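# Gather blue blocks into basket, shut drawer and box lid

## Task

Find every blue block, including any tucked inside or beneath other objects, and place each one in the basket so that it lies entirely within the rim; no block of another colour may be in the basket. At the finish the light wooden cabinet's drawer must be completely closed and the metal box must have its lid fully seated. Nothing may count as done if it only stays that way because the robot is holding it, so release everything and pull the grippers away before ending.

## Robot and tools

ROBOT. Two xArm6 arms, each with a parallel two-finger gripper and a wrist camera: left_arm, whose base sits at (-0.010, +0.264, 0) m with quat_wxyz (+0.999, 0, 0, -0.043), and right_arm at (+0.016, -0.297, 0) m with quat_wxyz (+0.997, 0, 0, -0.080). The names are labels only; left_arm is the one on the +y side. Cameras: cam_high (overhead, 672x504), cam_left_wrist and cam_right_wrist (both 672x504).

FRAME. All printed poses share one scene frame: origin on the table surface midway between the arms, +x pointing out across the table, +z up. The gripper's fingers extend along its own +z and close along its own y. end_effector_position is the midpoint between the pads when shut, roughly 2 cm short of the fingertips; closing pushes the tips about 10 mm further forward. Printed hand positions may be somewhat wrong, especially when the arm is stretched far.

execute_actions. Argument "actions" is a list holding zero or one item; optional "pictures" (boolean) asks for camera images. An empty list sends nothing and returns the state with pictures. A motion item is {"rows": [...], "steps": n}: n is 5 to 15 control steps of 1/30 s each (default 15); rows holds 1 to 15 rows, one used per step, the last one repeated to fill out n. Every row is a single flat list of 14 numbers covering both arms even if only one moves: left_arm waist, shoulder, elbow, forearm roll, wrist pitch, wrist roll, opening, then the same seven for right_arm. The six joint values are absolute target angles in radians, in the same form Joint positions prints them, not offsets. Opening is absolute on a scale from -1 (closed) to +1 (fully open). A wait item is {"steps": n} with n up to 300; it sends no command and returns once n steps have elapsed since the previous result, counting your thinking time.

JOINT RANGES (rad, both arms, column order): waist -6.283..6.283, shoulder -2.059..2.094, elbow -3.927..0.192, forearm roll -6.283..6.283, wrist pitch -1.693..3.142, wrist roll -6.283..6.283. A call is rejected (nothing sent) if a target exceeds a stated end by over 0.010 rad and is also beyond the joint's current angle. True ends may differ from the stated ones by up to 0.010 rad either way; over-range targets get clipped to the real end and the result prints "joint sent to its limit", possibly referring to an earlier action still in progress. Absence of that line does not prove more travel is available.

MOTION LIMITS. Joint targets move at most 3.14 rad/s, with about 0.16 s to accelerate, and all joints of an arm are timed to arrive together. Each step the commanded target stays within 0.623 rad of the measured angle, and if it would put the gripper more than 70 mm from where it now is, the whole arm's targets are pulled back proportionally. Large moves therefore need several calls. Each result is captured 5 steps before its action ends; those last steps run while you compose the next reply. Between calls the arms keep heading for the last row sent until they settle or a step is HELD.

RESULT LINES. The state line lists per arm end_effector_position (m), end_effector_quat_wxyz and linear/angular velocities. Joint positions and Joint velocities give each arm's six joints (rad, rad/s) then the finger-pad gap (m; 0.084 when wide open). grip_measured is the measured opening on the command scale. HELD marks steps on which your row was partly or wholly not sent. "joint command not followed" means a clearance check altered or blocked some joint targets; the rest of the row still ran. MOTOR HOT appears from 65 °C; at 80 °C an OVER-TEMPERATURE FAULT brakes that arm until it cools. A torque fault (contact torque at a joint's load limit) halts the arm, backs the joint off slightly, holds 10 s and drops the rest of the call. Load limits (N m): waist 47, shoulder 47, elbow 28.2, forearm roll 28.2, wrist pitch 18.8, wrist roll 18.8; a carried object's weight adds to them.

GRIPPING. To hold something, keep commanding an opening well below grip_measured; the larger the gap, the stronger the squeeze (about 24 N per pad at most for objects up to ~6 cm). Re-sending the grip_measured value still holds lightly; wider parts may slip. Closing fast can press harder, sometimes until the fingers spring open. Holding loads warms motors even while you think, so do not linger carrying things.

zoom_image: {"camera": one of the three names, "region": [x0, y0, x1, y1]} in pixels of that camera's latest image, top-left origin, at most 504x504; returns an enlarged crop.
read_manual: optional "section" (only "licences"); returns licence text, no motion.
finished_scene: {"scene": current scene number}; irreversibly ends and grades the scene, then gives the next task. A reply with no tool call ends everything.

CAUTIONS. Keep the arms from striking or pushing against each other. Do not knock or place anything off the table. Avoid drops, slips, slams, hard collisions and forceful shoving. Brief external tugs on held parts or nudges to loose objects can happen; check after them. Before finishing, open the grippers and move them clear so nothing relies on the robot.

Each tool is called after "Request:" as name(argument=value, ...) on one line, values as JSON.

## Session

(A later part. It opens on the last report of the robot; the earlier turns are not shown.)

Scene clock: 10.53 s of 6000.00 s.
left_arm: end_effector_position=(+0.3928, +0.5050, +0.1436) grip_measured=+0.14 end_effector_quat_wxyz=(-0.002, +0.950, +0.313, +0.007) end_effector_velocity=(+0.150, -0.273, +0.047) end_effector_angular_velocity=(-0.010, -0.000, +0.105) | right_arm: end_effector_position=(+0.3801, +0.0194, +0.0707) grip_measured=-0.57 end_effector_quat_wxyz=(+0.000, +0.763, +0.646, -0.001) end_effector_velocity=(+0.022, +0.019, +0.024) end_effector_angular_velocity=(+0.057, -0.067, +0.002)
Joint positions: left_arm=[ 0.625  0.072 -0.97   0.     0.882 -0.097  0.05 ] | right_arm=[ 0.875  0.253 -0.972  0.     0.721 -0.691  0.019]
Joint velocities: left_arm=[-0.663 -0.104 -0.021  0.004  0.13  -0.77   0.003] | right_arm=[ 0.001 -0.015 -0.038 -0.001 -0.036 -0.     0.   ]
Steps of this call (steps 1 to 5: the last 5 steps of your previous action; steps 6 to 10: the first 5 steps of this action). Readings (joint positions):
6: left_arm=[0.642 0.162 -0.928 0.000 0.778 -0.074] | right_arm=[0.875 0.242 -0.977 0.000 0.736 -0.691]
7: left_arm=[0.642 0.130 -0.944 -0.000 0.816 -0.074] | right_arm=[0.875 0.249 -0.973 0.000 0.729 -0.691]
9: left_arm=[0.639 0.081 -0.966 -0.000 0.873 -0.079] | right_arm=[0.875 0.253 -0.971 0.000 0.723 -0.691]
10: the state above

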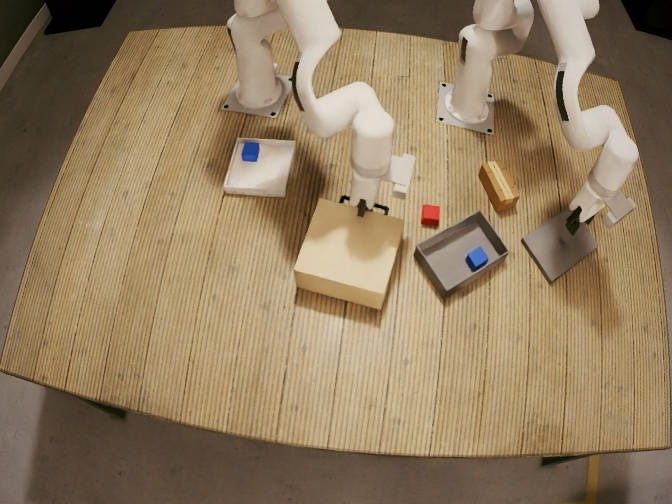

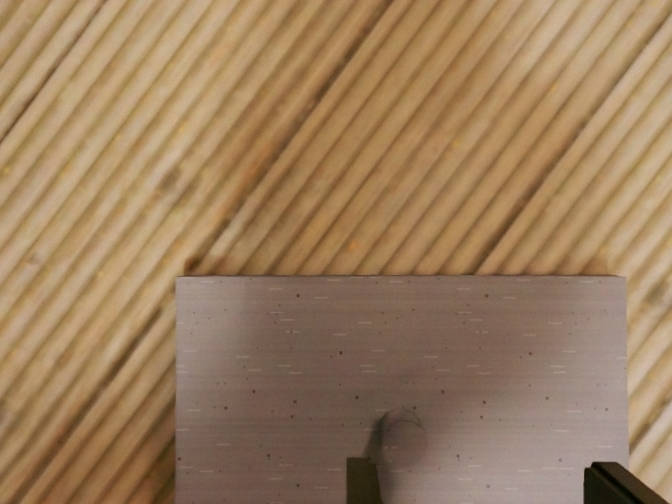

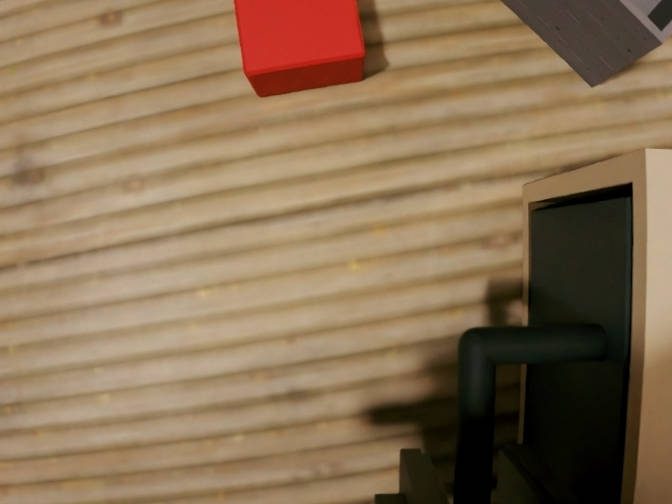

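Request:
execute_actions(actions=[])

Scene clock: 11.43 s of 6000.00 s.
left_arm: end_effector_position=(+0.4546, +0.2757, +0.1449) grip_measured=+0.14 end_effector_quat_wxyz=(-0.000, +0.951, +0.310, -0.000) end_effector_velocity=(+0.000, -0.004, +0.000) end_effector_angular_velocity=(-0.001, -0.001, -0.006) | right_arm: end_effector_position=(+0.3806, +0.0199, +0.0710) grip_measured=-0.57 end_effector_quat_wxyz=(+0.000, +0.763, +0.646, +0.000) end_effector_velocity=(-0.000, -0.000, -0.000) end_effector_angular_velocity=(+0.000, +0.001, -0.001)
Joint positions: left_arm=[ 0.111  0.066 -0.97   0.     0.904 -0.606  0.05 ] | right_arm=[ 0.875  0.253 -0.973 -0.     0.719 -0.691  0.019]
Joint velocities: left_arm=[-0.008 -0.    -0.001 -0.001  0.    -0.001  0.   ] | right_arm=[-0.    -0.     0.     0.001  0.     0.    -0.   ]
Kept back: nothing.
Steps of this call (steps 1 to 5: the last 5 steps of your previous action; steps 6 to 27: the robot went on to your last target). Readings (joint positions):
1: left_arm=[0.594 0.073 -0.969 0.000 0.883 -0.130] | right_arm=[0.875 0.252 -0.973 -0.000 0.720 -0.691]
2: left_arm=[0.553 0.077 -0.965 0.000 0.882 -0.168] | right_arm=[0.875 0.252 -0.974 -0.000 0.720 -0.691]
4: left_arm=[0.479 0.078 -0.962 -0.000 0.887 -0.238] | right_arm=[0.875 0.252 -0.974 -0.000 0.720 -0.691]
8: left_arm=[0.338 0.075 -0.965 -0.000 0.893 -0.377] | right_arm=[0.875 0.253 -0.973 -0.000 0.720 -0.691]
27: the state above

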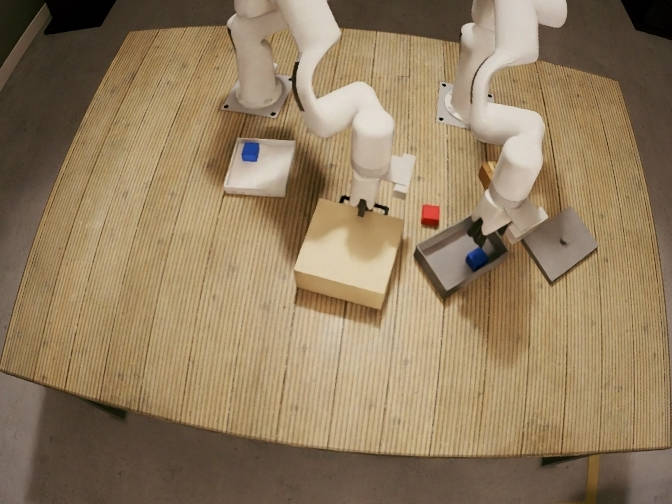

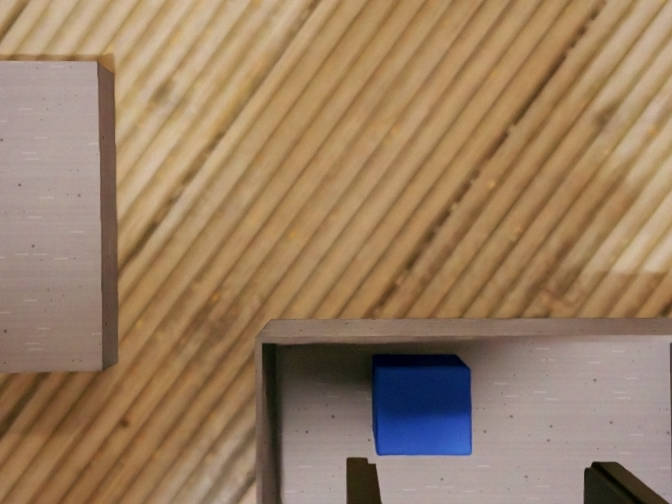

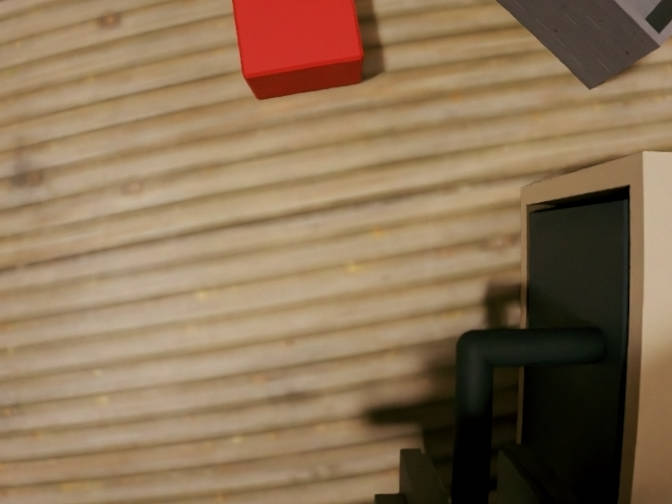

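Request:
execute_actions(actions=[{"rows":[[0.11,0.08,-0.96,0,0.88,-0.606,0.15,0.880,0.248,-0.965,0,0.7175,-0.686,-0.55],[0.11,0.0988,-0.947,0,0.8484,-0.606,0.15,0.888,0.240,-0.954,0,0.714,-0.678,-0.55],[0.11,0.118,-0.937,0,0.819,-0.606,0.15,0.898,0.229,-0.939,0,0.710,-0.668,-0.55],[0.11,0.137,-0.928,0,0.791,-0.606,0.15,0.909,0.217,-0.923,0,0.706,-0.657,-0.55],[0.11,0.155,-0.919,0,0.764,-0.606,0.15,0.921,0.205,-0.906,0,0.701,-0.645,-0.55],[0.11,0.1737,-0.911,0,0.7373,-0.606,0.15,0.933,0.193,-0.889,0,0.696,-0.633,-0.55],[0.11,0.193,-0.905,0,0.712,-0.606,0.15,0.945,0.181,-0.873,0,0.692,-0.621,-0.55],[0.11,0.212,-0.90,0,0.688,-0.606,0.15,0.957,0.170,-0.857,0,0.687,-0.609,-0.55],[0.11,0.231,-0.896,0,0.665,-0.606,0.15,0.9691,0.1586,-0.841,0,0.6824,-0.597,-0.55],[0.11,0.2504,-0.8925,0,0.642,-0.606,0.15,0.982,0.148,-0.827,0,0.679,-0.584,-0.55],[0.11,0.263,-0.891,0,0.628,-0.606,0.15,0.995,0.137,-0.813,0,0.676,-0.571,-0.55],[0.11,0.273,-0.890,0,0.617,-0.606,0.15,1.008,0.127,-0.799,0,0.672,-0.558,-0.55],[0.11,0.2805,-0.889,0,0.6085,-0.606,0.15,1.021,0.117,-0.786,0,0.669,-0.545,-0.55],[0.11,0.2805,-0.889,0,0.6085,-0.606,0.15,1.034,0.107,-0.773,0,0.666,-0.532,-0.55],[0.11,0.2805,-0.889,0,0.6085,-0.606,0.15,1.046,0.098,-0.761,0,0.663,-0.520,-0.55]]}])

Request:
execute_actions(actions=[{"rows":[[0.11,0.2805,-0.889,0,0.6085,-0.606,0.15,1.056,0.091,-0.752,0,0.661,-0.510,-0.55],[0.11,0.2805,-0.889,0,0.6085,-0.606,0.1,1.064,0.085,-0.744,0,0.659,-0.502,-0.55],[0.11,0.2805,-0.889,0,0.6085,-0.606,0.05,1.069,0.082,-0.740,0,0.658,-0.497,-0.55],[0.11,0.2805,-0.889,0,0.6085,-0.606,0,1.069,0.082,-0.740,0,0.658,-0.497,-0.55],[0.11,0.2805,-0.889,0,0.6085,-0.606,-0.07,1.069,0.082,-0.740,0,0.658,-0.497,-0.55],[0.11,0.2805,-0.889,0,0.6085,-0.606,-0.14,1.069,0.082,-0.740,0,0.658,-0.497,-0.55],[0.11,0.2805,-0.889,0,0.6085,-0.606,-0.2,1.069,0.082,-0.740,0,0.658,-0.497,-0.55],[0.11,0.2805,-0.889,0,0.6085,-0.606,-0.3,1.069,0.082,-0.740,0,0.658,-0.497,-0.55],[0.11,0.2805,-0.889,0,0.6085,-0.606,-0.5,1.065,0.085,-0.744,0,0.659,-0.501,-0.55],[0.11,0.2805,-0.889,0,0.6085,-0.606,-0.7,1.061,0.088,-0.748,0,0.660,-0.505,-0.55]]}], pictures=true)

Scene clock: 13.63 s of 6000.00 s.
left_arm: end_effector_position=(+0.4538, +0.2752, +0.0749) grip_measured=+0.14 end_effector_quat_wxyz=(-0.001, +0.951, +0.310, -0.002) end_effector_velocity=(-0.000, +0.000, -0.272) end_effector_angular_velocity=(+0.000, -0.001, +0.000) | right_arm: end_effector_position=(+0.3387, +0.0273, +0.0714) grip_measured=-0.57 end_effector_quat_wxyz=(+0.000, +0.763, +0.647, +0.000) end_effector_velocity=(-0.204, +0.033, -0.001) end_effector_angular_velocity=(+0.004, -0.001, +0.008)
Joint positions: left_arm=[ 0.11   0.194 -0.905  0.     0.715 -0.606  0.05 ] | right_arm=[ 0.947  0.179 -0.87  -0.     0.691 -0.619  0.019]
Joint velocities: left_arm=[ 0.     0.576  0.168  0.    -0.746 -0.     0.   ] | right_arm=[ 0.365 -0.344  0.476  0.002 -0.135  0.355  0.   ]
Steps of this call (steps 1 to 30: the robot went on to your last target; steps 31 to 56: nothing new was sent; steps 57 to 66: the first 10 steps of this action). Readings (joint positions):
57: left_arm=[0.110 0.066 -0.970 -0.000 0.904 -0.606] | right_arm=[0.875 0.253 -0.972 -0.000 0.719 -0.691]
58: left_arm=[0.110 0.068 -0.969 -0.000 0.899 -0.606] | right_arm=[0.876 0.252 -0.971 -0.000 0.719 -0.689]
60: left_arm=[0.110 0.084 -0.959 -0.000 0.867 -0.606] | right_arm=[0.884 0.243 -0.958 -0.000 0.715 -0.680]
64: left_arm=[0.110 0.155 -0.919 0.000 0.767 -0.606] | right_arm=[0.923 0.202 -0.902 -0.000 0.700 -0.642]
66: the state above

Scene clock: 14.13 s of 6000.00 s.
left_arm: end_effector_position=(+0.4560, +0.2752, +0.0386) grip_measured=-0.14 end_effector_quat_wxyz=(+0.000, +0.951, +0.310, +0.001) end_effector_velocity=(-0.001, -0.000, -0.001) end_effector_angular_velocity=(+0.000, +0.002, -0.002) | right_arm: end_effector_position=(+0.2769, +0.0372, +0.0711) grip_measured=-0.57 end_effector_quat_wxyz=(-0.000, +0.763, +0.646, +0.000) end_effector_velocity=(+0.019, -0.004, -0.001) end_effector_angular_velocity=(-0.008, +0.009, +0.006)
Joint positions: left_arm=[ 0.11   0.279 -0.89  -0.     0.608 -0.606  0.038] | right_arm=[ 1.067  0.083 -0.742  0.     0.659 -0.499  0.019]
Joint velocities: left_arm=[-0.001  0.001  0.001  0.001  0.     0.    -0.   ] | right_arm=[-0.04   0.034 -0.043  0.003  0.021 -0.049 -0.003]
Steps of this call (steps 1 to 5: the last 5 steps of your previous action; steps 6 to 15: the first 10 steps of this action). Readings (joint positions):
6: left_arm=[0.110 0.278 -0.888 0.000 0.616 -0.606] | right_arm=[1.024 0.115 -0.784 -0.000 0.669 -0.542]
7: left_arm=[0.110 0.280 -0.888 0.000 0.613 -0.606] | right_arm=[1.036 0.106 -0.771 -0.000 0.666 -0.530]
9: left_arm=[0.110 0.279 -0.890 -0.000 0.610 -0.606] | right_arm=[1.057 0.091 -0.752 -0.000 0.661 -0.510]
13: left_arm=[0.110 0.279 -0.890 -0.000 0.608 -0.606] | right_arm=[1.068 0.083 -0.741 -0.000 0.658 -0.498]
15: the state above

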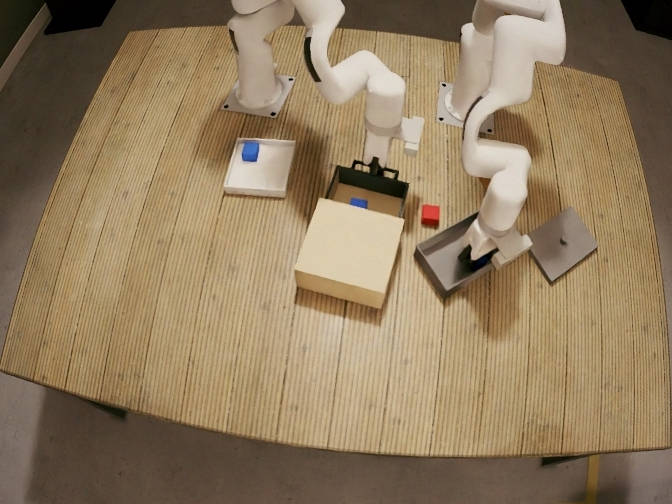

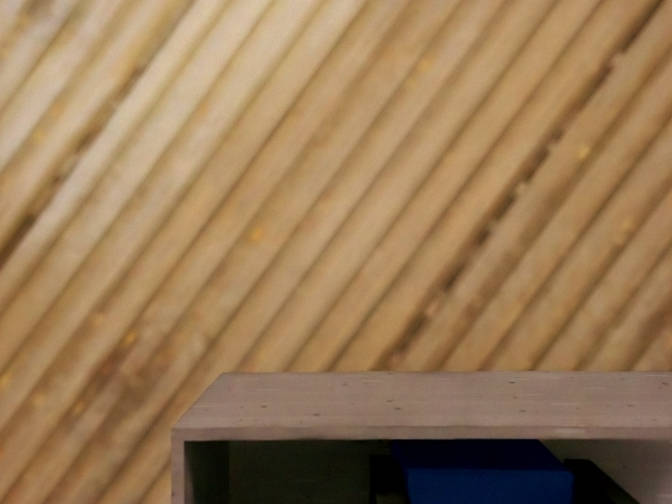

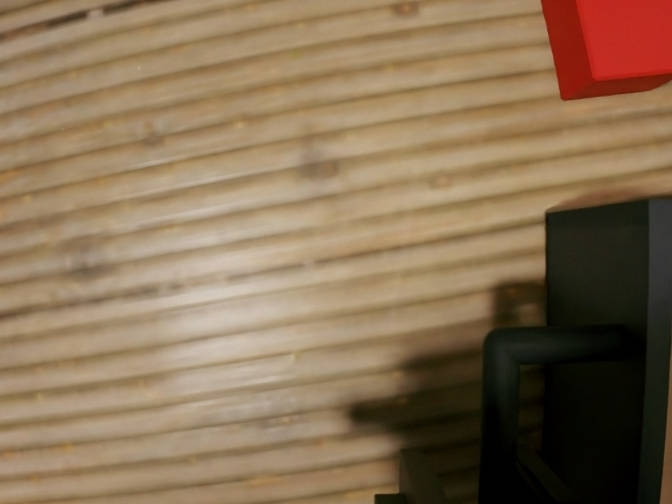

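Request:
execute_actions(actions=[{"rows":[[0.11,0.265,-0.891,0,0.626,-0.606,-0.7,1.061,0.07,-0.753,0,0.683,-0.505,-0.55],[0.11,0.24,-0.894,0,0.654,-0.606,-0.7,1.061,0.047,-0.761,0,0.714,-0.505,-0.55],[0.11,0.21,-0.90,0,0.69,-0.606,-0.7,1.061,0.024,-0.769,0,0.745,-0.505,-0.55],[0.11,0.1737,-0.911,0,0.7373,-0.606,-0.7,1.061,0.002,-0.779,0,0.777,-0.505,-0.55],[0.11,0.145,-0.924,0,0.779,-0.606,-0.7,1.061,-0.02,-0.793,0,0.813,-0.45,-0.55],[0.11,0.118,-0.937,0,0.819,-0.606,-0.7,1.055,-0.04,-0.806,0,0.846,-0.37,-0.5],[0.11,0.09,-0.94,0,0.85,-0.606,-0.7,1.048,-0.056,-0.817,0,0.873,-0.28,-0.4],[0.11,0.055,-0.915,0,0.86,-0.61,-0.7,1.04,-0.07,-0.827,0,0.897,-0.19,-0.3],[0.10,0.01,-0.87,0,0.86,-0.62,-0.7,1.03,-0.07,-0.827,0,0.897,-0.10,-0.2],[0.09,-0.04,-0.815,0,0.855,-0.63,-0.7,1.02,-0.07,-0.827,0,0.897,-0.01,-0.1],[0.08,-0.09,-0.76,0,0.85,-0.64,-0.7,1.01,-0.07,-0.827,0,0.897,0.08,0],[0.07,-0.14,-0.70,0,0.84,-0.65,-0.7,1.0,-0.07,-0.827,0,0.897,0.17,0.1],[0.06,-0.19,-0.645,0,0.835,-0.66,-0.7,0.99,-0.07,-0.827,0,0.897,0.26,0.1],[0.04,-0.24,-0.595,0,0.835,-0.67,-0.7,0.98,-0.07,-0.827,0,0.897,0.35,0.1],[0.02,-0.29,-0.545,0,0.835,-0.68,-0.7,0.97,-0.07,-0.827,0,0.897,0.44,0.1]]}])

Request:
execute_actions(actions=[{"rows":[[0,-0.34,-0.495,0,0.835,-0.69,-0.7,0.96,-0.07,-0.827,0,0.897,0.53,0.1],[-0.03,-0.39,-0.445,0,0.835,-0.70,-0.7,0.95,-0.07,-0.827,0,0.897,0.62,0.1],[-0.06,-0.445,-0.39,0,0.835,-0.71,-0.7,0.94,-0.07,-0.827,0,0.897,0.71,0.1],[-0.10,-0.502,-0.339,0,0.841,-0.72,-0.7,0.93,-0.07,-0.827,0,0.897,0.80,0.1],[-0.15,-0.545,-0.30,0,0.845,-0.73,-0.7,0.92,-0.07,-0.827,0,0.897,0.87,0.1],[-0.20,-0.59,-0.265,0,0.855,-0.74,-0.7,0.918,-0.07,-0.827,0,0.897,0.922,0.1],[-0.25,-0.63,-0.23,0,0.86,-0.75,-0.7,0.918,-0.07,-0.827,0,0.897,0.922,0.1],[-0.30,-0.67,-0.195,0,0.865,-0.75,-0.7,0.918,-0.07,-0.827,0,0.897,0.922,0.1],[-0.36,-0.71,-0.16,0,0.87,-0.75,-0.7,0.918,-0.07,-0.827,0,0.897,0.922,0.1],[-0.42,-0.74,-0.13,0,0.87,-0.75,-0.7,0.918,-0.07,-0.827,0,0.897,0.922,0.1],[-0.48,-0.73,-0.11,0,0.84,-0.75,-0.7,0.918,-0.07,-0.827,0,0.897,0.922,0.1],[-0.54,-0.70,-0.097,0,0.797,-0.75,-0.7,0.918,-0.07,-0.827,0,0.897,0.922,0.1],[-0.59,-0.67,-0.086,0,0.756,-0.75,-0.7,0.918,-0.07,-0.827,0,0.897,0.922,0.1],[-0.63,-0.644,-0.077,0,0.721,-0.75,-0.7,0.918,-0.07,-0.827,0,0.897,0.922,0.1],[-0.664,-0.61,-0.07,0,0.68,-0.75,-0.7,0.918,-0.07,-0.827,0,0.897,0.922,0.1]]}])

Request:
execute_actions(actions=[{"rows":[[-0.664,-0.58,-0.065,0,0.645,-0.75,-0.7,0.918,-0.07,-0.827,0,0.897,0.922,0.1],[-0.664,-0.55,-0.06,0,0.61,-0.75,-0.7,0.918,-0.07,-0.827,0,0.897,0.922,0.1],[-0.664,-0.525,-0.056,0,0.581,-0.75,-0.7,0.918,-0.07,-0.827,0,0.897,0.922,0.1],[-0.664,-0.505,-0.054,0,0.559,-0.75,-0.7,0.918,-0.07,-0.827,0,0.897,0.922,0.1],[-0.664,-0.489,-0.0516,0,0.5406,-0.75,-0.7,0.918,-0.07,-0.827,0,0.897,0.922,0.1],[-0.664,-0.478,-0.0505,0,0.5285,-0.75,-0.7,0.918,-0.07,-0.827,0,0.897,0.922,0.1]],"steps":13}], pictures=true)

Scene clock: 15.53 s of 6000.00 s.
left_arm: end_effector_position=(+0.4533, +0.2750, +0.1220) grip_measured=-0.14 end_effector_quat_wxyz=(+0.001, +0.951, +0.311, +0.005) end_effector_velocity=(-0.072, -0.011, +0.372) end_effector_angular_velocity=(+0.006, -0.285, +0.056) | right_arm: end_effector_position=(+0.2833, +0.0372, +0.1343) grip_measured=-0.20 end_effector_quat_wxyz=(-0.001, +0.813, +0.583, +0.003) end_effector_velocity=(+0.040, -0.036, +0.206) end_effector_angular_velocity=(+0.011, +0.007, -2.147)
Joint positions: left_arm=[ 0.11   0.093 -0.927 -0.     0.825 -0.608  0.038] | right_arm=[ 1.056 -0.04  -0.809 -0.     0.843 -0.348  0.035]
Joint velocities: left_arm=[-0.021 -1.054  0.186  0.     0.583 -0.077  0.   ] | right_arm=[-0.125 -0.379 -0.238 -0.     0.612  2.021  0.133]
Steps of this call (steps 1 to 5: the last 5 steps of your previous action; steps 6 to 15: the robot went on to your last target; steps 16 to 32: nothing new was sent; steps 33 to 42: the first 10 steps of this action). Readings (joint positions):
33: left_arm=[0.110 0.280 -0.890 0.000 0.608 -0.606] | right_arm=[1.061 0.088 -0.748 0.000 0.660 -0.505]
34: left_arm=[0.110 0.278 -0.890 -0.000 0.612 -0.606] | right_arm=[1.061 0.085 -0.748 0.000 0.665 -0.505]
36: left_arm=[0.110 0.260 -0.886 0.000 0.642 -0.606] | right_arm=[1.061 0.064 -0.753 0.000 0.697 -0.505]
40: left_arm=[0.110 0.158 -0.918 0.000 0.768 -0.606] | right_arm=[1.060 -0.011 -0.791 -0.000 0.797 -0.459]
42: the state above

Scene clock: 16.03 s of 6000.00 s.
left_arm: end_effector_position=(+0.2572, +0.1874, +0.1177) grip_measured=-0.14 end_effector_quat_wxyz=(-0.000, +0.974, +0.225, -0.000) end_effector_velocity=(-0.373, -0.267, -0.078) end_effector_angular_velocity=(-0.004, -0.013, -1.130) | right_arm: end_effector_position=(+0.3230, -0.0026, +0.1496) grip_measured=+0.09 end_effector_quat_wxyz=(+0.000, +0.999, -0.046, -0.000) end_effector_velocity=(+0.037, -0.037, +0.002) end_effector_angular_velocity=(+0.003, -0.004, -1.316)
Joint positions: left_arm=[-0.193 -0.562 -0.29  -0.     0.853 -0.732  0.038] | right_arm=[ 0.924 -0.07  -0.827 -0.     0.897  0.856  0.048]
Joint velocities: left_arm=[-1.291 -1.162  1.018  0.     0.13  -0.161 -0.   ] | right_arm=[-0.123 -0.003 -0.002  0.     0.     1.193 -0.   ]
Steps of this call (steps 1 to 5: the last 5 steps of your previous action; steps 6 to 15: the first 10 steps of this action). Readings (joint positions):
6: left_arm=[0.063 -0.156 -0.682 0.000 0.842 -0.653] | right_arm=[1.004 -0.068 -0.826 -0.000 0.894 0.137]
7: left_arm=[0.048 -0.202 -0.631 0.000 0.839 -0.663] | right_arm=[0.994 -0.068 -0.825 -0.000 0.895 0.224]
9: left_arm=[0.010 -0.299 -0.535 0.000 0.837 -0.682] | right_arm=[0.974 -0.069 -0.825 0.000 0.896 0.400]
13: left_arm=[-0.111 -0.481 -0.362 0.000 0.844 -0.718] | right_arm=[0.936 -0.069 -0.826 -0.000 0.897 0.741]
15: the state above

Scene clock: 16.47 s of 6000.00 s.
left_arm: end_effector_position=(+0.1591, +0.1072, +0.0386) grip_measured=-0.14 end_effector_quat_wxyz=(-0.002, +1.000, +0.002, -0.003) end_effector_velocity=(-0.013, -0.000, -0.079) end_effector_angular_velocity=(+0.004, +0.005, -0.033) | right_arm: end_effector_position=(+0.3247, -0.0042, +0.1499) grip_measured=+0.09 end_effector_quat_wxyz=(+0.000, +0.997, -0.082, -0.000) end_effector_velocity=(+0.000, -0.000, -0.000) end_effector_angular_velocity=(+0.000, +0.001, -0.005)
Joint positions: left_arm=[-0.66  -0.494 -0.053  0.     0.554 -0.75   0.038] | right_arm=[ 0.918 -0.07  -0.827  0.     0.897  0.922  0.048]
Joint velocities: left_arm=[-0.037  0.397  0.066 -0.001 -0.457 -0.003  0.   ] | right_arm=[-0.002  0.     0.     0.001  0.     0.002  0.   ]
Steps of this call (steps 1 to 5: the last 5 steps of your previous action; steps 6 to 13: the first 8 steps of this action). Readings (joint positions):
6: left_arm=[-0.488 -0.667 -0.132 -0.000 0.798 -0.747] | right_arm=[0.919 -0.070 -0.827 0.000 0.897 0.919]
7: left_arm=[-0.540 -0.651 -0.114 -0.000 0.760 -0.748] | right_arm=[0.919 -0.070 -0.827 0.000 0.897 0.920]
9: left_arm=[-0.622 -0.596 -0.082 0.000 0.676 -0.749] | right_arm=[0.918 -0.070 -0.827 0.000 0.897 0.921]
13: the state above

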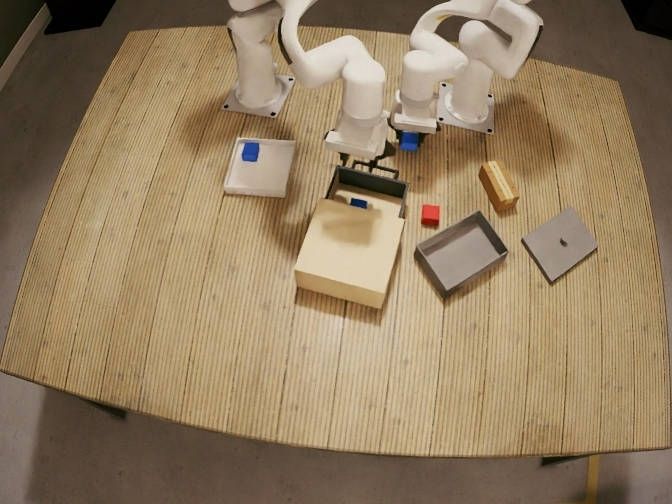

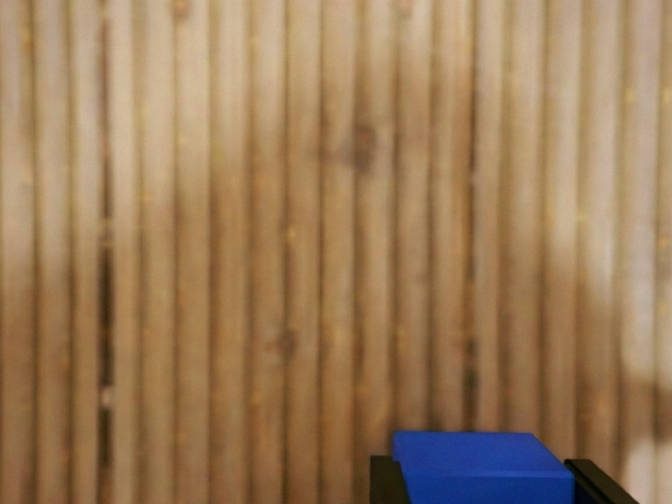

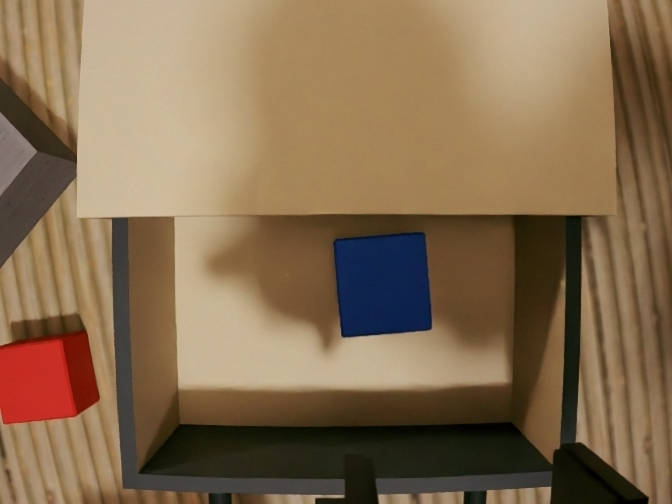

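Request:
execute_actions(actions=[{"rows":[[-0.664,-0.47,-0.05,0,0.52,-0.75,-0.3,0.905,-0.04,-0.857,0,0.897,0.89,0.15],[-0.664,-0.47,-0.05,0,0.52,-0.75,-0.12,0.89,-0.005,-0.89,0,0.895,0.855,0.15],[-0.664,-0.47,-0.05,0,0.52,-0.75,0.0,0.875,0.035,-0.92,0,0.885,0.82,0.15],[-0.664,-0.47,-0.05,0,0.52,-0.75,0.15,0.863,0.07,-0.94,0,0.87,0.795,0.15],[-0.664,-0.47,-0.05,0,0.52,-0.75,0.2,0.8565,0.0988,-0.947,0,0.8484,0.7805,0.15],[-0.664,-0.50,-0.053,0,0.553,-0.75,0.2,0.8565,0.118,-0.937,0,0.819,0.7805,0.15],[-0.664,-0.55,-0.06,0,0.61,-0.75,0.2,0.8565,0.137,-0.928,0,0.791,0.7805,0.15],[-0.664,-0.60,-0.068,0,0.668,-0.75,0.2,0.8565,0.155,-0.919,0,0.764,0.7805,0.15],[-0.664,-0.644,-0.077,0,0.721,-0.75,0.25,0.8565,0.1737,-0.911,0,0.7373,0.7805,0.15],[-0.65,-0.69,-0.093,0,0.783,-0.74,0.3,0.8565,0.193,-0.905,0,0.712,0.7805,0.15],[-0.61,-0.73,-0.11,0,0.84,-0.72,0.35,0.8565,0.21,-0.90,0,0.69,0.7805,0.15],[-0.55,-0.75,-0.13,0,0.88,-0.69,0.45,0.8565,0.225,-0.897,0,0.672,0.7805,0.15],[-0.49,-0.74,-0.145,0,0.885,-0.655,0.55,0.8565,0.238,-0.894,0,0.656,0.7805,0.15],[-0.43,-0.73,-0.158,0,0.888,-0.62,0.65,0.8565,0.246,-0.893,0,0.647,0.7805,0.15],[-0.37,-0.72,-0.17,0,0.89,-0.585,0.75,0.8565,0.2504,-0.8925,0,0.642,0.7805,0.15]]}])

Request:
execute_actions(actions=[{"rows":[[-0.31,-0.71,-0.183,0,0.893,-0.55,0.75,0.8565,0.2504,-0.8925,0,0.642,0.7805,0.15],[-0.25,-0.70,-0.195,0,0.895,-0.515,0.75,0.8565,0.2504,-0.8925,0,0.642,0.7805,0.1],[-0.19,-0.688,-0.208,0,0.896,-0.48,0.75,0.8565,0.2504,-0.8925,0,0.642,0.7805,0.03],[-0.13,-0.676,-0.22,0,0.896,-0.445,0.75,0.8565,0.2504,-0.8925,0,0.642,0.7805,-0.05],[-0.07,-0.664,-0.233,0,0.897,-0.41,0.75,0.8565,0.2504,-0.8925,0,0.642,0.7805,-0.12],[-0.01,-0.652,-0.245,0,0.897,-0.375,0.75,0.8565,0.2504,-0.8925,0,0.642,0.7805,-0.19],[0.05,-0.64,-0.258,0,0.898,-0.34,0.75,0.8565,0.2504,-0.8925,0,0.642,0.7805,-0.26],[0.11,-0.628,-0.27,0,0.898,-0.305,0.75,0.8565,0.2504,-0.8925,0,0.642,0.7805,-0.4],[0.17,-0.616,-0.283,0,0.899,-0.27,0.75,0.8565,0.2504,-0.8925,0,0.642,0.7805,-0.6],[0.23,-0.604,-0.295,0,0.899,-0.235,0.75,0.8565,0.2504,-0.8925,0,0.642,0.7805,-0.75],[0.28,-0.594,-0.306,0,0.90,-0.205,0.75,0.8565,0.2504,-0.8925,0,0.642,0.7805,-0.75],[0.324,-0.5838,-0.3157,0,0.8995,-0.182,0.75,0.8565,0.2504,-0.8925,0,0.642,0.7805,-0.75],[0.324,-0.5838,-0.3157,0,0.8995,-0.182,0.75,0.8565,0.238,-0.894,0,0.656,0.7805,-0.75],[0.324,-0.5838,-0.3157,0,0.8995,-0.182,0.75,0.8565,0.215,-0.899,0,0.684,0.7805,-0.75],[0.324,-0.5838,-0.3157,0,0.8995,-0.182,0.75,0.8565,0.19,-0.906,0,0.716,0.7805,-0.75]]}])

Request:
execute_actions(actions=[{"rows":[[0.324,-0.5838,-0.3157,0,0.8995,-0.182,0.75,0.8565,0.164,-0.915,0,0.751,0.7805,-0.75],[0.324,-0.5838,-0.3157,0,0.8995,-0.182,0.75,0.8565,0.137,-0.928,0,0.791,0.7805,-0.75],[0.324,-0.5838,-0.3157,0,0.8995,-0.182,0.75,0.8565,0.11,-0.94,0,0.83,0.7805,-0.75],[0.324,-0.5838,-0.3157,0,0.8995,-0.182,0.75,0.8565,0.075,-0.935,0,0.86,0.77,-0.75],[0.324,-0.5838,-0.3157,0,0.8995,-0.182,0.75,0.845,0.03,-0.89,0,0.86,0.75,-0.75],[0.324,-0.5838,-0.3157,0,0.8995,-0.182,0.75,0.83,-0.015,-0.84,0,0.855,0.72,-0.75],[0.324,-0.5838,-0.3157,0,0.8995,-0.182,0.75,0.81,-0.06,-0.79,0,0.85,0.69,-0.75],[0.324,-0.5838,-0.3157,0,0.8995,-0.182,0.75,0.79,-0.105,-0.74,0,0.845,0.66,-0.75],[0.324,-0.5838,-0.3157,0,0.8995,-0.182,0.75,0.77,-0.15,-0.69,0,0.84,0.63,-0.75],[0.324,-0.5838,-0.3157,0,0.8995,-0.182,0.75,0.75,-0.195,-0.64,0,0.835,0.60,-0.75],[0.324,-0.5838,-0.3157,0,0.8995,-0.182,0.75,0.73,-0.245,-0.59,0,0.835,0.57,-0.75],[0.324,-0.5838,-0.3157,0,0.8995,-0.182,0.75,0.71,-0.295,-0.54,0,0.835,0.55,-0.75],[0.324,-0.5838,-0.3157,0,0.8995,-0.182,0.75,0.69,-0.345,-0.49,0,0.835,0.53,-0.75],[0.324,-0.5838,-0.3157,0,0.8995,-0.182,0.75,0.67,-0.395,-0.44,0,0.835,0.51,-0.75],[0.324,-0.5838,-0.3157,0,0.8995,-0.182,0.75,0.62,-0.502,-0.339,0,0.841,0.46,-0.75]]}], pictures=true)

Scene clock: 18.07 s of 6000.00 s.
left_arm: end_effector_position=(+0.1586, +0.1065, +0.0476) grip_measured=+0.25 end_effector_quat_wxyz=(-0.002, +1.000, +0.000, -0.002) end_effector_velocity=(+0.017, -0.016, +0.222) end_effector_angular_velocity=(-0.039, -0.041, +0.000) | right_arm: end_effector_position=(+0.3727, +0.0019, +0.1051) grip_measured=+0.14 end_effector_quat_wxyz=(-0.000, +0.999, -0.044, +0.000) end_effector_velocity=(-0.010, -0.019, -0.329) end_effector_angular_velocity=(-0.075, +0.092, +0.063)
Joint positions: left_arm=[-0.664 -0.543 -0.058  0.     0.607 -0.75   0.055] | right_arm=[ 0.857  0.133 -0.926 -0.     0.792  0.785  0.05 ]
Joint velocities: left_arm=[ 0.001 -1.084 -0.187 -0.     1.214  0.001  0.06 ] | right_arm=[-0.019  0.63   0.25   0.002 -0.762 -0.084 -0.   ]
Steps of this call (steps 1 to 5: the last 5 steps of your previous action; steps 6 to 30: the robot went on to your last target; steps 31 to 38: nothing new was sent; steps 39 to 48: the first 10 steps of this action). Readings (joint positions):
39: left_arm=[-0.664 -0.478 -0.050 -0.000 0.528 -0.750] | right_arm=[0.918 -0.070 -0.827 0.000 0.897 0.922]
40: left_arm=[-0.664 -0.476 -0.050 -0.000 0.526 -0.750] | right_arm=[0.917 -0.066 -0.831 0.000 0.897 0.917]
42: left_arm=[-0.664 -0.472 -0.050 -0.000 0.522 -0.750] | right_arm=[0.902 -0.032 -0.865 0.000 0.896 0.880]
46: left_arm=[-0.664 -0.485 -0.051 0.000 0.541 -0.750] | right_arm=[0.862 0.087 -0.935 -0.000 0.841 0.796]
48: the state above

Scene clock: 18.57 s of 6000.00 s.
left_arm: end_effector_position=(+0.2490, +0.2355, +0.1201) grip_measured=+0.75 end_effector_quat_wxyz=(-0.000, +0.991, +0.137, -0.001) end_effector_velocity=(+0.133, +0.419, +0.049) end_effector_angular_velocity=(-0.001, +0.003, +0.691) | right_arm: end_effector_position=(+0.3736, +0.0025, +0.0511) grip_measured=-0.20 end_effector_quat_wxyz=(-0.001, +0.999, -0.042, +0.001) end_effector_velocity=(+0.000, +0.000, -0.001) end_effector_angular_velocity=(+0.000, -0.000, +0.000)
Joint positions: left_arm=[-0.023 -0.653 -0.242  0.     0.896 -0.384  0.075] | right_arm=[ 0.857  0.249 -0.894 -0.     0.642  0.781  0.035]
Joint velocities: left_arm=[ 1.653  0.326 -0.347 -0.001  0.024  0.962 -0.   ] | right_arm=[ 0.     0.003  0.001 -0.    -0.004 -0.     0.   ]
Steps of this call (steps 1 to 5: the last 5 steps of your previous action; steps 6 to 15: the first 10 steps of this action). Readings (joint positions):
6: left_arm=[-0.540 -0.727 -0.134 -0.000 0.853 -0.679] | right_arm=[0.857 0.237 -0.892 0.000 0.662 0.781]
7: left_arm=[-0.482 -0.730 -0.147 -0.000 0.869 -0.648] | right_arm=[0.857 0.244 -0.891 0.000 0.653 0.781]
9: left_arm=[-0.364 -0.720 -0.172 -0.000 0.885 -0.581] | right_arm=[0.857 0.249 -0.891 0.000 0.646 0.781]
13: left_arm=[-0.135 -0.675 -0.218 0.000 0.894 -0.449] | right_arm=[0.857 0.249 -0.894 -0.000 0.642 0.781]
15: the state above

Scene clock: 19.07 s of 6000.00 s.
left_arm: end_effector_position=(+0.2617, +0.3294, +0.1298) grip_measured=+0.75 end_effector_quat_wxyz=(+0.000, +0.978, +0.208, -0.000) end_effector_velocity=(+0.001, +0.003, +0.002) end_effector_angular_velocity=(+0.002, -0.005, +0.005) | right_arm: end_effector_position=(+0.3574, -0.0323, +0.1392) grip_measured=-0.20 end_effector_quat_wxyz=(-0.005, +1.000, -0.022, +0.006) end_effector_velocity=(-0.220, -0.464, -0.060) end_effector_angular_velocity=(-0.171, +0.203, +0.242)
Joint positions: left_arm=[ 0.322 -0.584 -0.315 -0.     0.9   -0.182  0.075] | right_arm=[ 0.819 -0.042 -0.821 -0.     0.847  0.702  0.035]
Joint velocities: left_arm=[ 0.009  0.    -0.004  0.001 -0.001  0.004  0.   ] | right_arm=[-0.537 -1.203  1.488  0.001 -0.02  -0.78   0.   ]
Steps of this call (steps 1 to 5: the last 5 steps of your previous action; steps 6 to 15: the first 10 steps of this action). Readings (joint positions):
6: left_arm=[0.280 -0.593 -0.306 0.000 0.899 -0.209] | right_arm=[0.856 0.229 -0.894 0.000 0.672 0.781]
7: left_arm=[0.303 -0.588 -0.311 0.000 0.899 -0.197] | right_arm=[0.856 0.212 -0.898 0.000 0.695 0.781]
9: left_arm=[0.318 -0.585 -0.314 0.000 0.899 -0.187] | right_arm=[0.856 0.167 -0.915 0.000 0.752 0.780]
13: left_arm=[0.321 -0.584 -0.315 -0.000 0.900 -0.183] | right_arm=[0.848 0.038 -0.904 -0.000 0.842 0.749]
15: the state above

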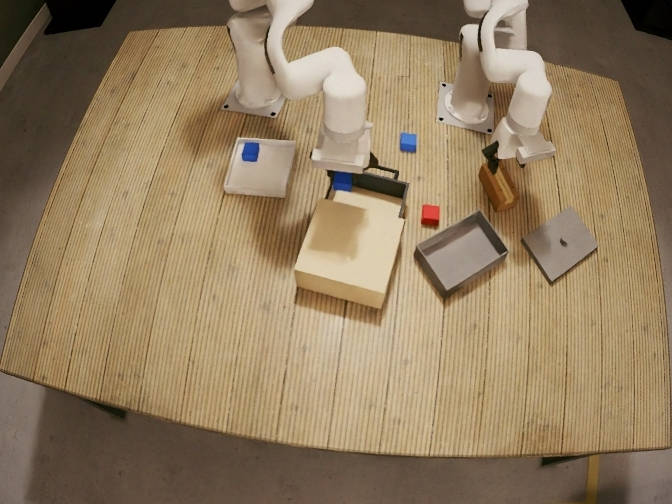

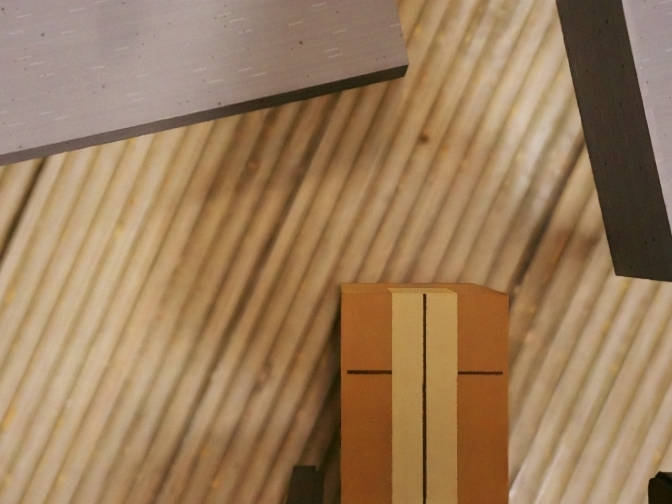

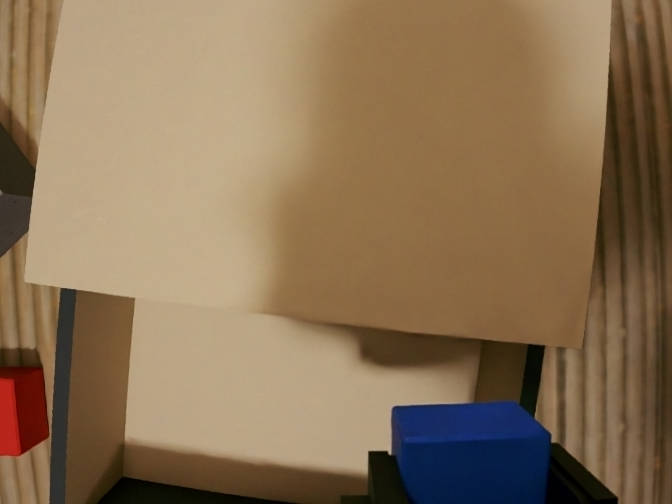

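Request:
execute_actions(actions=[{"rows":[[0.331,-0.56,-0.30,0,0.86,-0.175,0.75,0.57,-0.502,-0.335,0,0.837,0.41,-0.75],[0.331,-0.53,-0.285,0,0.815,-0.175,0.75,0.52,-0.502,-0.33,0,0.832,0.36,-0.75],[0.331,-0.50,-0.27,0,0.77,-0.175,0.75,0.47,-0.50,-0.325,0,0.825,0.31,-0.75],[0.331,-0.474,-0.2576,0,0.732,-0.175,0.75,0.42,-0.50,-0.32,0,0.82,0.26,-0.75],[0.331,-0.44,-0.248,0,0.688,-0.175,0.75,0.37,-0.495,-0.312,0,0.807,0.21,-0.75],[0.331,-0.405,-0.239,0,0.644,-0.175,0.75,0.32,-0.485,-0.303,0,0.788,0.16,-0.75],[0.331,-0.37,-0.231,0,0.601,-0.175,0.75,0.285,-0.465,-0.291,0,0.756,0.125,-0.75],[0.331,-0.34,-0.226,0,0.566,-0.175,0.75,0.272,-0.44,-0.279,0,0.719,0.112,-0.75],[0.331,-0.315,-0.222,0,0.537,-0.175,0.75,0.272,-0.4115,-0.2683,0,0.68,0.112,-0.75],[0.331,-0.302,-0.22,0,0.522,-0.175,0.75,0.272,-0.38,-0.261,0,0.641,0.112,-0.75],[0.331,-0.302,-0.22,0,0.522,-0.175,0.7,0.272,-0.35,-0.254,0,0.604,0.112,-0.75],[0.331,-0.302,-0.22,0,0.522,-0.175,0.6,0.272,-0.32,-0.248,0,0.568,0.112,-0.75],[0.331,-0.302,-0.22,0,0.522,-0.175,0.5,0.272,-0.295,-0.244,0,0.539,0.112,-0.75],[0.331,-0.302,-0.22,0,0.522,-0.175,0.42,0.272,-0.277,-0.242,0,0.519,0.112,-0.75],[0.331,-0.302,-0.22,0,0.522,-0.175,0.35,0.272,-0.2652,-0.2406,0,0.5058,0.112,-0.75]]}])

Request:
execute_actions(actions=[{"rows":[[0.331,-0.302,-0.22,0,0.522,-0.175,0.28,0.272,-0.2652,-0.2406,0,0.5058,0.112,-0.75],[0.331,-0.302,-0.22,0,0.522,-0.175,0.15,0.272,-0.2652,-0.2406,0,0.5058,0.112,-0.75],[0.331,-0.302,-0.22,0,0.522,-0.175,0,0.272,-0.2652,-0.2406,0,0.5058,0.112,-0.75],[0.331,-0.302,-0.22,0,0.522,-0.175,-0.2,0.272,-0.2652,-0.2406,0,0.5058,0.112,-0.5],[0.331,-0.302,-0.22,0,0.522,-0.175,-0.2,0.272,-0.2652,-0.2406,0,0.5058,0.112,-0.25],[0.331,-0.302,-0.22,0,0.522,-0.175,-0.2,0.272,-0.2652,-0.2406,0,0.5058,0.112,-0.15],[0.331,-0.32,-0.223,0,0.543,-0.175,-0.2,0.272,-0.2652,-0.2406,0,0.5058,0.112,-0.04],[0.331,-0.35,-0.228,0,0.578,-0.175,-0.2,0.272,-0.2652,-0.2406,0,0.5058,0.112,-0.04],[0.331,-0.385,-0.235,0,0.62,-0.175,-0.2,0.272,-0.2652,-0.2406,0,0.5058,0.112,-0.04],[0.331,-0.42,-0.243,0,0.663,-0.175,-0.2,0.272,-0.295,-0.244,0,0.539,0.112,-0.04],[0.331,-0.45,-0.251,0,0.701,-0.175,-0.2,0.272,-0.335,-0.251,0,0.586,0.112,-0.04],[0.331,-0.474,-0.2576,0,0.732,-0.175,-0.2,0.272,-0.375,-0.26,0,0.635,0.112,-0.04],[0.331,-0.50,-0.27,0,0.77,-0.175,-0.2,0.272,-0.4115,-0.2683,0,0.68,0.112,-0.04],[0.331,-0.52,-0.28,0,0.80,-0.175,-0.2,0.272,-0.44,-0.279,0,0.719,0.112,-0.04],[0.331,-0.53,-0.285,0,0.815,-0.175,-0.2,0.272,-0.465,-0.291,0,0.756,0.112,-0.04]]}])

Scene clock: 20.37 s of 6000.00 s.
left_arm: end_effector_position=(+0.2612, +0.3318, +0.0650) grip_measured=+0.75 end_effector_quat_wxyz=(+0.000, +0.978, +0.209, -0.002) end_effector_velocity=(-0.007, -0.002, -0.252) end_effector_angular_velocity=(-0.005, +0.021, -0.003) | right_arm: end_effector_position=(+0.3027, -0.2516, +0.1005) grip_measured=-0.20 end_effector_quat_wxyz=(-0.001, +1.000, -0.002, +0.004) end_effector_velocity=(+0.021, -0.254, -0.234) end_effector_angular_velocity=(-0.014, +0.044, -0.040)
Joint positions: left_arm=[ 0.331 -0.384 -0.235  0.     0.622 -0.175  0.075] | right_arm=[ 0.316 -0.468 -0.296 -0.     0.755  0.16   0.035]
Joint velocities: left_arm=[-0.002  0.952  0.212  0.001 -1.143  0.    -0.   ] | right_arm=[-0.876  0.644  0.32  -0.    -0.918 -0.835  0.   ]
Steps of this call (steps 1 to 5: the last 5 steps of your previous action; steps 6 to 29: the robot went on to your last target; steps 30 to 39: the first 10 steps of this action). Readings (joint positions):
30: left_arm=[0.324 -0.584 -0.316 -0.000 0.899 -0.182] | right_arm=[0.620 -0.502 -0.339 0.000 0.841 0.460]
31: left_arm=[0.325 -0.582 -0.314 -0.000 0.894 -0.181] | right_arm=[0.616 -0.502 -0.339 0.000 0.841 0.455]
33: left_arm=[0.329 -0.556 -0.301 -0.000 0.850 -0.177] | right_arm=[0.570 -0.502 -0.335 0.000 0.836 0.407]
37: left_arm=[0.331 -0.448 -0.252 0.000 0.703 -0.175] | right_arm=[0.395 -0.495 -0.315 -0.000 0.805 0.236]
39: the state above

Scene clock: 20.87 s of 6000.00 s.
left_arm: end_effector_position=(+0.2606, +0.3317, +0.0515) grip_measured=+0.29 end_effector_quat_wxyz=(+0.000, +0.978, +0.209, -0.002) end_effector_velocity=(-0.004, -0.001, +0.144) end_effector_angular_velocity=(-0.005, +0.023, -0.002) | right_arm: end_effector_position=(+0.3015, -0.2645, +0.0427) grip_measured=-0.05 end_effector_quat_wxyz=(-0.000, +1.000, +0.000, +0.001) end_effector_velocity=(-0.006, -0.002, +0.000) end_effector_angular_velocity=(-0.002, +0.018, -0.002)
Joint positions: left_arm=[ 0.331 -0.332 -0.224  0.     0.56  -0.175  0.056] | right_arm=[ 0.273 -0.267 -0.242 -0.     0.506  0.112  0.042]
Joint velocities: left_arm=[-0.001 -0.6   -0.096  0.001  0.719  0.     0.   ] | right_arm=[-0.003 -0.014  0.005 -0.     0.027 -0.001  0.001]
Steps of this call (steps 1 to 5: the last 5 steps of your previous action; steps 6 to 15: the first 10 steps of this action). Readings (joint positions):
6: left_arm=[0.331 -0.304 -0.220 0.000 0.525 -0.175] | right_arm=[0.274 -0.304 -0.245 0.000 0.554 0.114]
7: left_arm=[0.331 -0.304 -0.221 -0.000 0.524 -0.175] | right_arm=[0.274 -0.285 -0.242 0.000 0.533 0.113]
9: left_arm=[0.331 -0.304 -0.221 -0.000 0.523 -0.175] | right_arm=[0.273 -0.269 -0.239 0.000 0.514 0.113]
13: left_arm=[0.331 -0.306 -0.221 -0.000 0.527 -0.175] | right_arm=[0.273 -0.267 -0.242 -0.000 0.507 0.112]
15: the state above

Request:
execute_actions(actions=[{"rows":[[0.36,-0.53,-0.285,0,0.815,-0.175,-0.2,0.32,-0.465,-0.291,0,0.756,0.16,0],[0.41,-0.53,-0.285,0,0.815,-0.175,-0.2,0.375,-0.465,-0.291,0,0.756,0.215,0.05],[0.46,-0.53,-0.285,0,0.815,-0.175,-0.2,0.43,-0.465,-0.291,0,0.756,0.27,0.1],[0.51,-0.53,-0.285,0,0.815,-0.175,-0.2,0.485,-0.46,-0.296,0,0.756,0.325,0.15],[0.56,-0.53,-0.285,0,0.815,-0.175,-0.2,0.54,-0.455,-0.301,0,0.756,0.38,0.2],[0.61,-0.53,-0.285,0,0.815,-0.175,-0.2,0.595,-0.445,-0.31,0,0.755,0.435,0.25],[0.66,-0.52,-0.28,0,0.80,-0.175,-0.2,0.65,-0.435,-0.32,0,0.755,0.49,0.25],[0.71,-0.50,-0.27,0,0.77,-0.175,-0.2,0.70,-0.42,-0.333,0,0.753,0.54,0.25],[0.76,-0.474,-0.2576,0,0.732,-0.175,-0.2,0.75,-0.40,-0.35,0,0.75,0.59,0.25],[0.81,-0.45,-0.251,0,0.701,-0.175,-0.2,0.80,-0.38,-0.37,0,0.75,0.64,0.25],[0.86,-0.42,-0.243,0,0.663,-0.175,-0.2,0.85,-0.36,-0.388,0,0.748,0.69,0.25],[0.90,-0.39,-0.236,0,0.626,-0.175,-0.2,0.90,-0.335,-0.41,0,0.745,0.74,0.25],[0.93,-0.365,-0.23,0,0.595,-0.175,-0.2,0.945,-0.31,-0.433,0,0.743,0.785,0.25],[0.95,-0.345,-0.227,0,0.572,-0.175,-0.2,0.99,-0.285,-0.456,0,0.741,0.83,0.25],[0.95,-0.33,-0.224,0,0.554,-0.175,-0.2,1.03,-0.26,-0.48,0,0.74,0.87,0.25]]}])

Request:
execute_actions(actions=[{"rows":[[0.95,-0.318,-0.222,0,0.54,-0.175,-0.2,1.07,-0.23,-0.507,0,0.737,0.91,0.25],[0.95,-0.31,-0.221,0,0.531,-0.175,-0.2,1.11,-0.20,-0.535,0,0.735,0.95,0.25],[0.95,-0.306,-0.2205,0,0.5265,-0.175,-0.2,1.145,-0.17,-0.563,0,0.733,0.985,0.25],[0.95,-0.306,-0.2205,0,0.5265,-0.175,-0.2,1.18,-0.14,-0.591,0,0.731,1.02,0.25],[0.95,-0.306,-0.2205,0,0.5265,-0.175,-0.2,1.215,-0.11,-0.619,0,0.729,1.055,0.25],[0.95,-0.306,-0.2205,0,0.5265,-0.175,0.1,1.245,-0.08,-0.647,0,0.727,1.085,0.25],[0.95,-0.306,-0.2205,0,0.5265,-0.175,0.3,1.275,-0.05,-0.675,0,0.725,1.115,0.25],[0.95,-0.306,-0.2205,0,0.5265,-0.175,0.45,1.305,-0.02,-0.703,0,0.723,1.145,0.25],[0.95,-0.306,-0.2205,0,0.5265,-0.175,0.6,1.33,0.01,-0.732,0,0.722,1.17,0.25],[0.95,-0.306,-0.2205,0,0.5265,-0.175,0.6,1.355,0.035,-0.755,0,0.72,1.195,0.25],[0.95,-0.34,-0.226,0,0.566,-0.175,0.6,1.376,0.0562,-0.7757,0,0.7195,1.216,0.25],[0.95,-0.385,-0.235,0,0.62,-0.175,0.6,1.376,0.0562,-0.7757,0,0.7195,1.216,0.25],[0.95,-0.43,-0.246,0,0.676,-0.175,0.6,1.376,0.0562,-0.7757,0,0.7195,1.216,0.25],[0.95,-0.474,-0.2576,0,0.732,-0.175,0.6,1.376,0.0562,-0.7757,0,0.7195,1.216,0.25],[0.95,-0.51,-0.275,0,0.785,-0.175,0.6,1.376,0.0562,-0.7757,0,0.7195,1.216,0.25]]}])

Request:
execute_actions(actions=[{"rows":[[0.92,-0.55,-0.29,0,0.84,-0.175,0.5,1.376,0.0562,-0.7757,0,0.7195,1.216,0.25],[0.86,-0.58,-0.30,0,0.88,-0.175,0.4,1.376,0.0562,-0.7757,0,0.7195,1.216,0.25],[0.80,-0.60,-0.30,0,0.90,-0.175,0.3,1.376,0.0562,-0.7757,0,0.7195,1.216,0.25],[0.35,-0.68,-0.25,0,0.93,-0.175,0.25,1.376,0.0562,-0.7757,0,0.7195,1.216,0.25]],"steps":11}], pictures=true)

Scene clock: 22.20 s of 6000.00 s.
left_arm: end_effector_position=(+0.2300, +0.4109, +0.1076) grip_measured=+0.29 end_effector_quat_wxyz=(-0.000, +0.935, +0.354, +0.002) end_effector_velocity=(-0.193, +0.363, -0.080) end_effector_angular_velocity=(+0.043, -0.072, +1.458) | right_arm: end_effector_position=(+0.2808, -0.1680, +0.0994) grip_measured=+0.24 end_effector_quat_wxyz=(+0.000, +1.000, +0.001, -0.000) end_effector_velocity=(-0.109, +0.445, +0.017) end_effector_angular_velocity=(-0.000, +0.000, +0.014)
Joint positions: left_arm=[ 0.635 -0.523 -0.282  0.     0.802 -0.175  0.056] | right_arm=[ 0.612 -0.439 -0.316  0.     0.755  0.451  0.054]
Joint velocities: left_arm=[ 1.458  0.258  0.11  -0.001 -0.452  0.001  0.   ] | right_arm=[ 1.52   0.368 -0.336  0.    -0.031  1.506  0.   ]
Steps of this call (steps 1 to 5: the last 5 steps of your previous action; steps 6 to 30: the robot went on to your last target; steps 31 to 40: the first 10 steps of this action). Readings (joint positions):
31: left_arm=[0.331 -0.530 -0.285 -0.000 0.815 -0.175] | right_arm=[0.272 -0.465 -0.291 -0.000 0.756 0.112]
32: left_arm=[0.335 -0.530 -0.285 -0.000 0.815 -0.175] | right_arm=[0.276 -0.465 -0.291 -0.000 0.756 0.117]
34: left_arm=[0.375 -0.530 -0.285 -0.000 0.815 -0.175] | right_arm=[0.323 -0.465 -0.291 -0.000 0.756 0.166]
38: left_arm=[0.539 -0.530 -0.285 0.000 0.814 -0.175] | right_arm=[0.509 -0.458 -0.299 0.000 0.756 0.349]
40: the state above

Scene clock: 22.70 s of 6000.00 s.
left_arm: end_effector_position=(+0.1723, +0.4772, +0.0463) grip_measured=+0.56 end_effector_quat_wxyz=(-0.000, +0.868, +0.496, +0.001) end_effector_velocity=(+0.001, +0.004, +0.001) end_effector_angular_velocity=(+0.009, -0.008, +0.008) | right_arm: end_effector_position=(+0.1985, +0.0539, +0.0986) grip_measured=+0.24 end_effector_quat_wxyz=(-0.000, +1.000, -0.000, +0.000) end_effector_velocity=(-0.234, +0.428, -0.052) end_effector_angular_velocity=(-0.004, +0.003, +0.005)
Joint positions: left_arm=[ 0.948 -0.307 -0.221  0.     0.527 -0.175  0.067] | right_arm=[ 1.251 -0.069 -0.658 -0.     0.726  1.091  0.054]
Joint velocities: left_arm=[ 0.007  0.    -0.001 -0.    -0.011 -0.     0.077] | right_arm=[ 1.024  0.993 -0.929  0.    -0.06   1.019 -0.   ]
Steps of this call (steps 1 to 5: the last 5 steps of your previous action; steps 6 to 15: the first 10 steps of this action). Readings (joint positions):
6: left_arm=[0.905 -0.378 -0.233 -0.000 0.615 -0.175] | right_arm=[0.898 -0.329 -0.416 -0.000 0.745 0.737]
7: left_arm=[0.928 -0.354 -0.227 -0.000 0.587 -0.175] | right_arm=[0.942 -0.306 -0.438 -0.000 0.743 0.781]
9: left_arm=[0.944 -0.321 -0.221 -0.000 0.549 -0.175] | right_arm=[1.026 -0.253 -0.486 -0.000 0.739 0.865]
13: left_arm=[0.948 -0.307 -0.221 0.000 0.529 -0.175] | right_arm=[1.180 -0.134 -0.597 -0.000 0.731 1.020]
15: the state above

Scene clock: 23.07 s of 6000.00 s.
left_arm: end_effector_position=(+0.1922, +0.4579, +0.1202) grip_measured=+0.24 end_effector_quat_wxyz=(-0.001, +0.892, +0.452, +0.004) end_effector_velocity=(+0.278, -0.374, +0.055) end_effector_angular_velocity=(-0.049, +0.051, -1.649) | right_arm: end_effector_position=(+0.1656, +0.1051, +0.0901) grip_measured=+0.24 end_effector_quat_wxyz=(+0.000, +1.000, -0.001, -0.000) end_effector_velocity=(-0.001, +0.005, +0.002) end_effector_angular_velocity=(+0.007, -0.003, -0.000)
Joint positions: left_arm=[ 0.849 -0.567 -0.293  0.     0.852 -0.175  0.054] | right_arm=[ 1.374  0.055 -0.774  0.     0.72   1.215  0.054]
Joint velocities: left_arm=[-1.649 -0.338  0.027 -0.001  0.382  0.001 -0.005] | right_arm=[ 0.005  0.003 -0.01  -0.    -0.001  0.006 -0.   ]
Steps of this call (steps 1 to 5: the last 5 steps of your previous action; steps 6 to 11: the first 6 steps of this action). Readings (joint positions):
6: left_arm=[0.949 -0.412 -0.242 0.000 0.658 -0.175] | right_arm=[1.372 0.053 -0.770 -0.000 0.720 1.210]
7: left_arm=[0.949 -0.450 -0.255 0.000 0.706 -0.175] | right_arm=[1.373 0.054 -0.772 0.000 0.720 1.213]
9: left_arm=[0.930 -0.523 -0.281 -0.000 0.799 -0.175] | right_arm=[1.374 0.055 -0.773 0.000 0.720 1.215]
11: the state above

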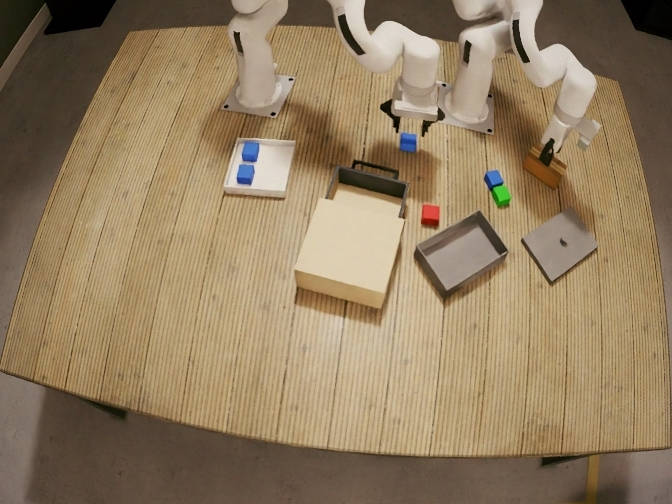

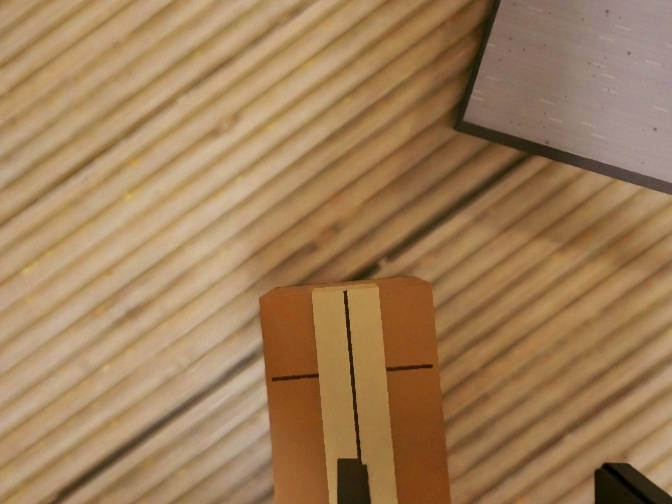

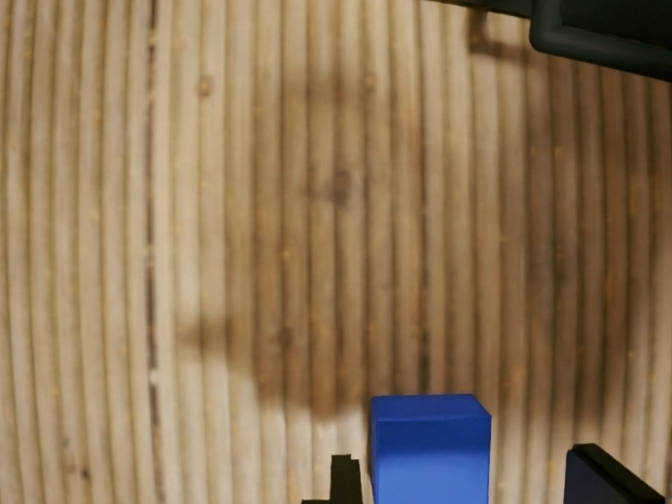

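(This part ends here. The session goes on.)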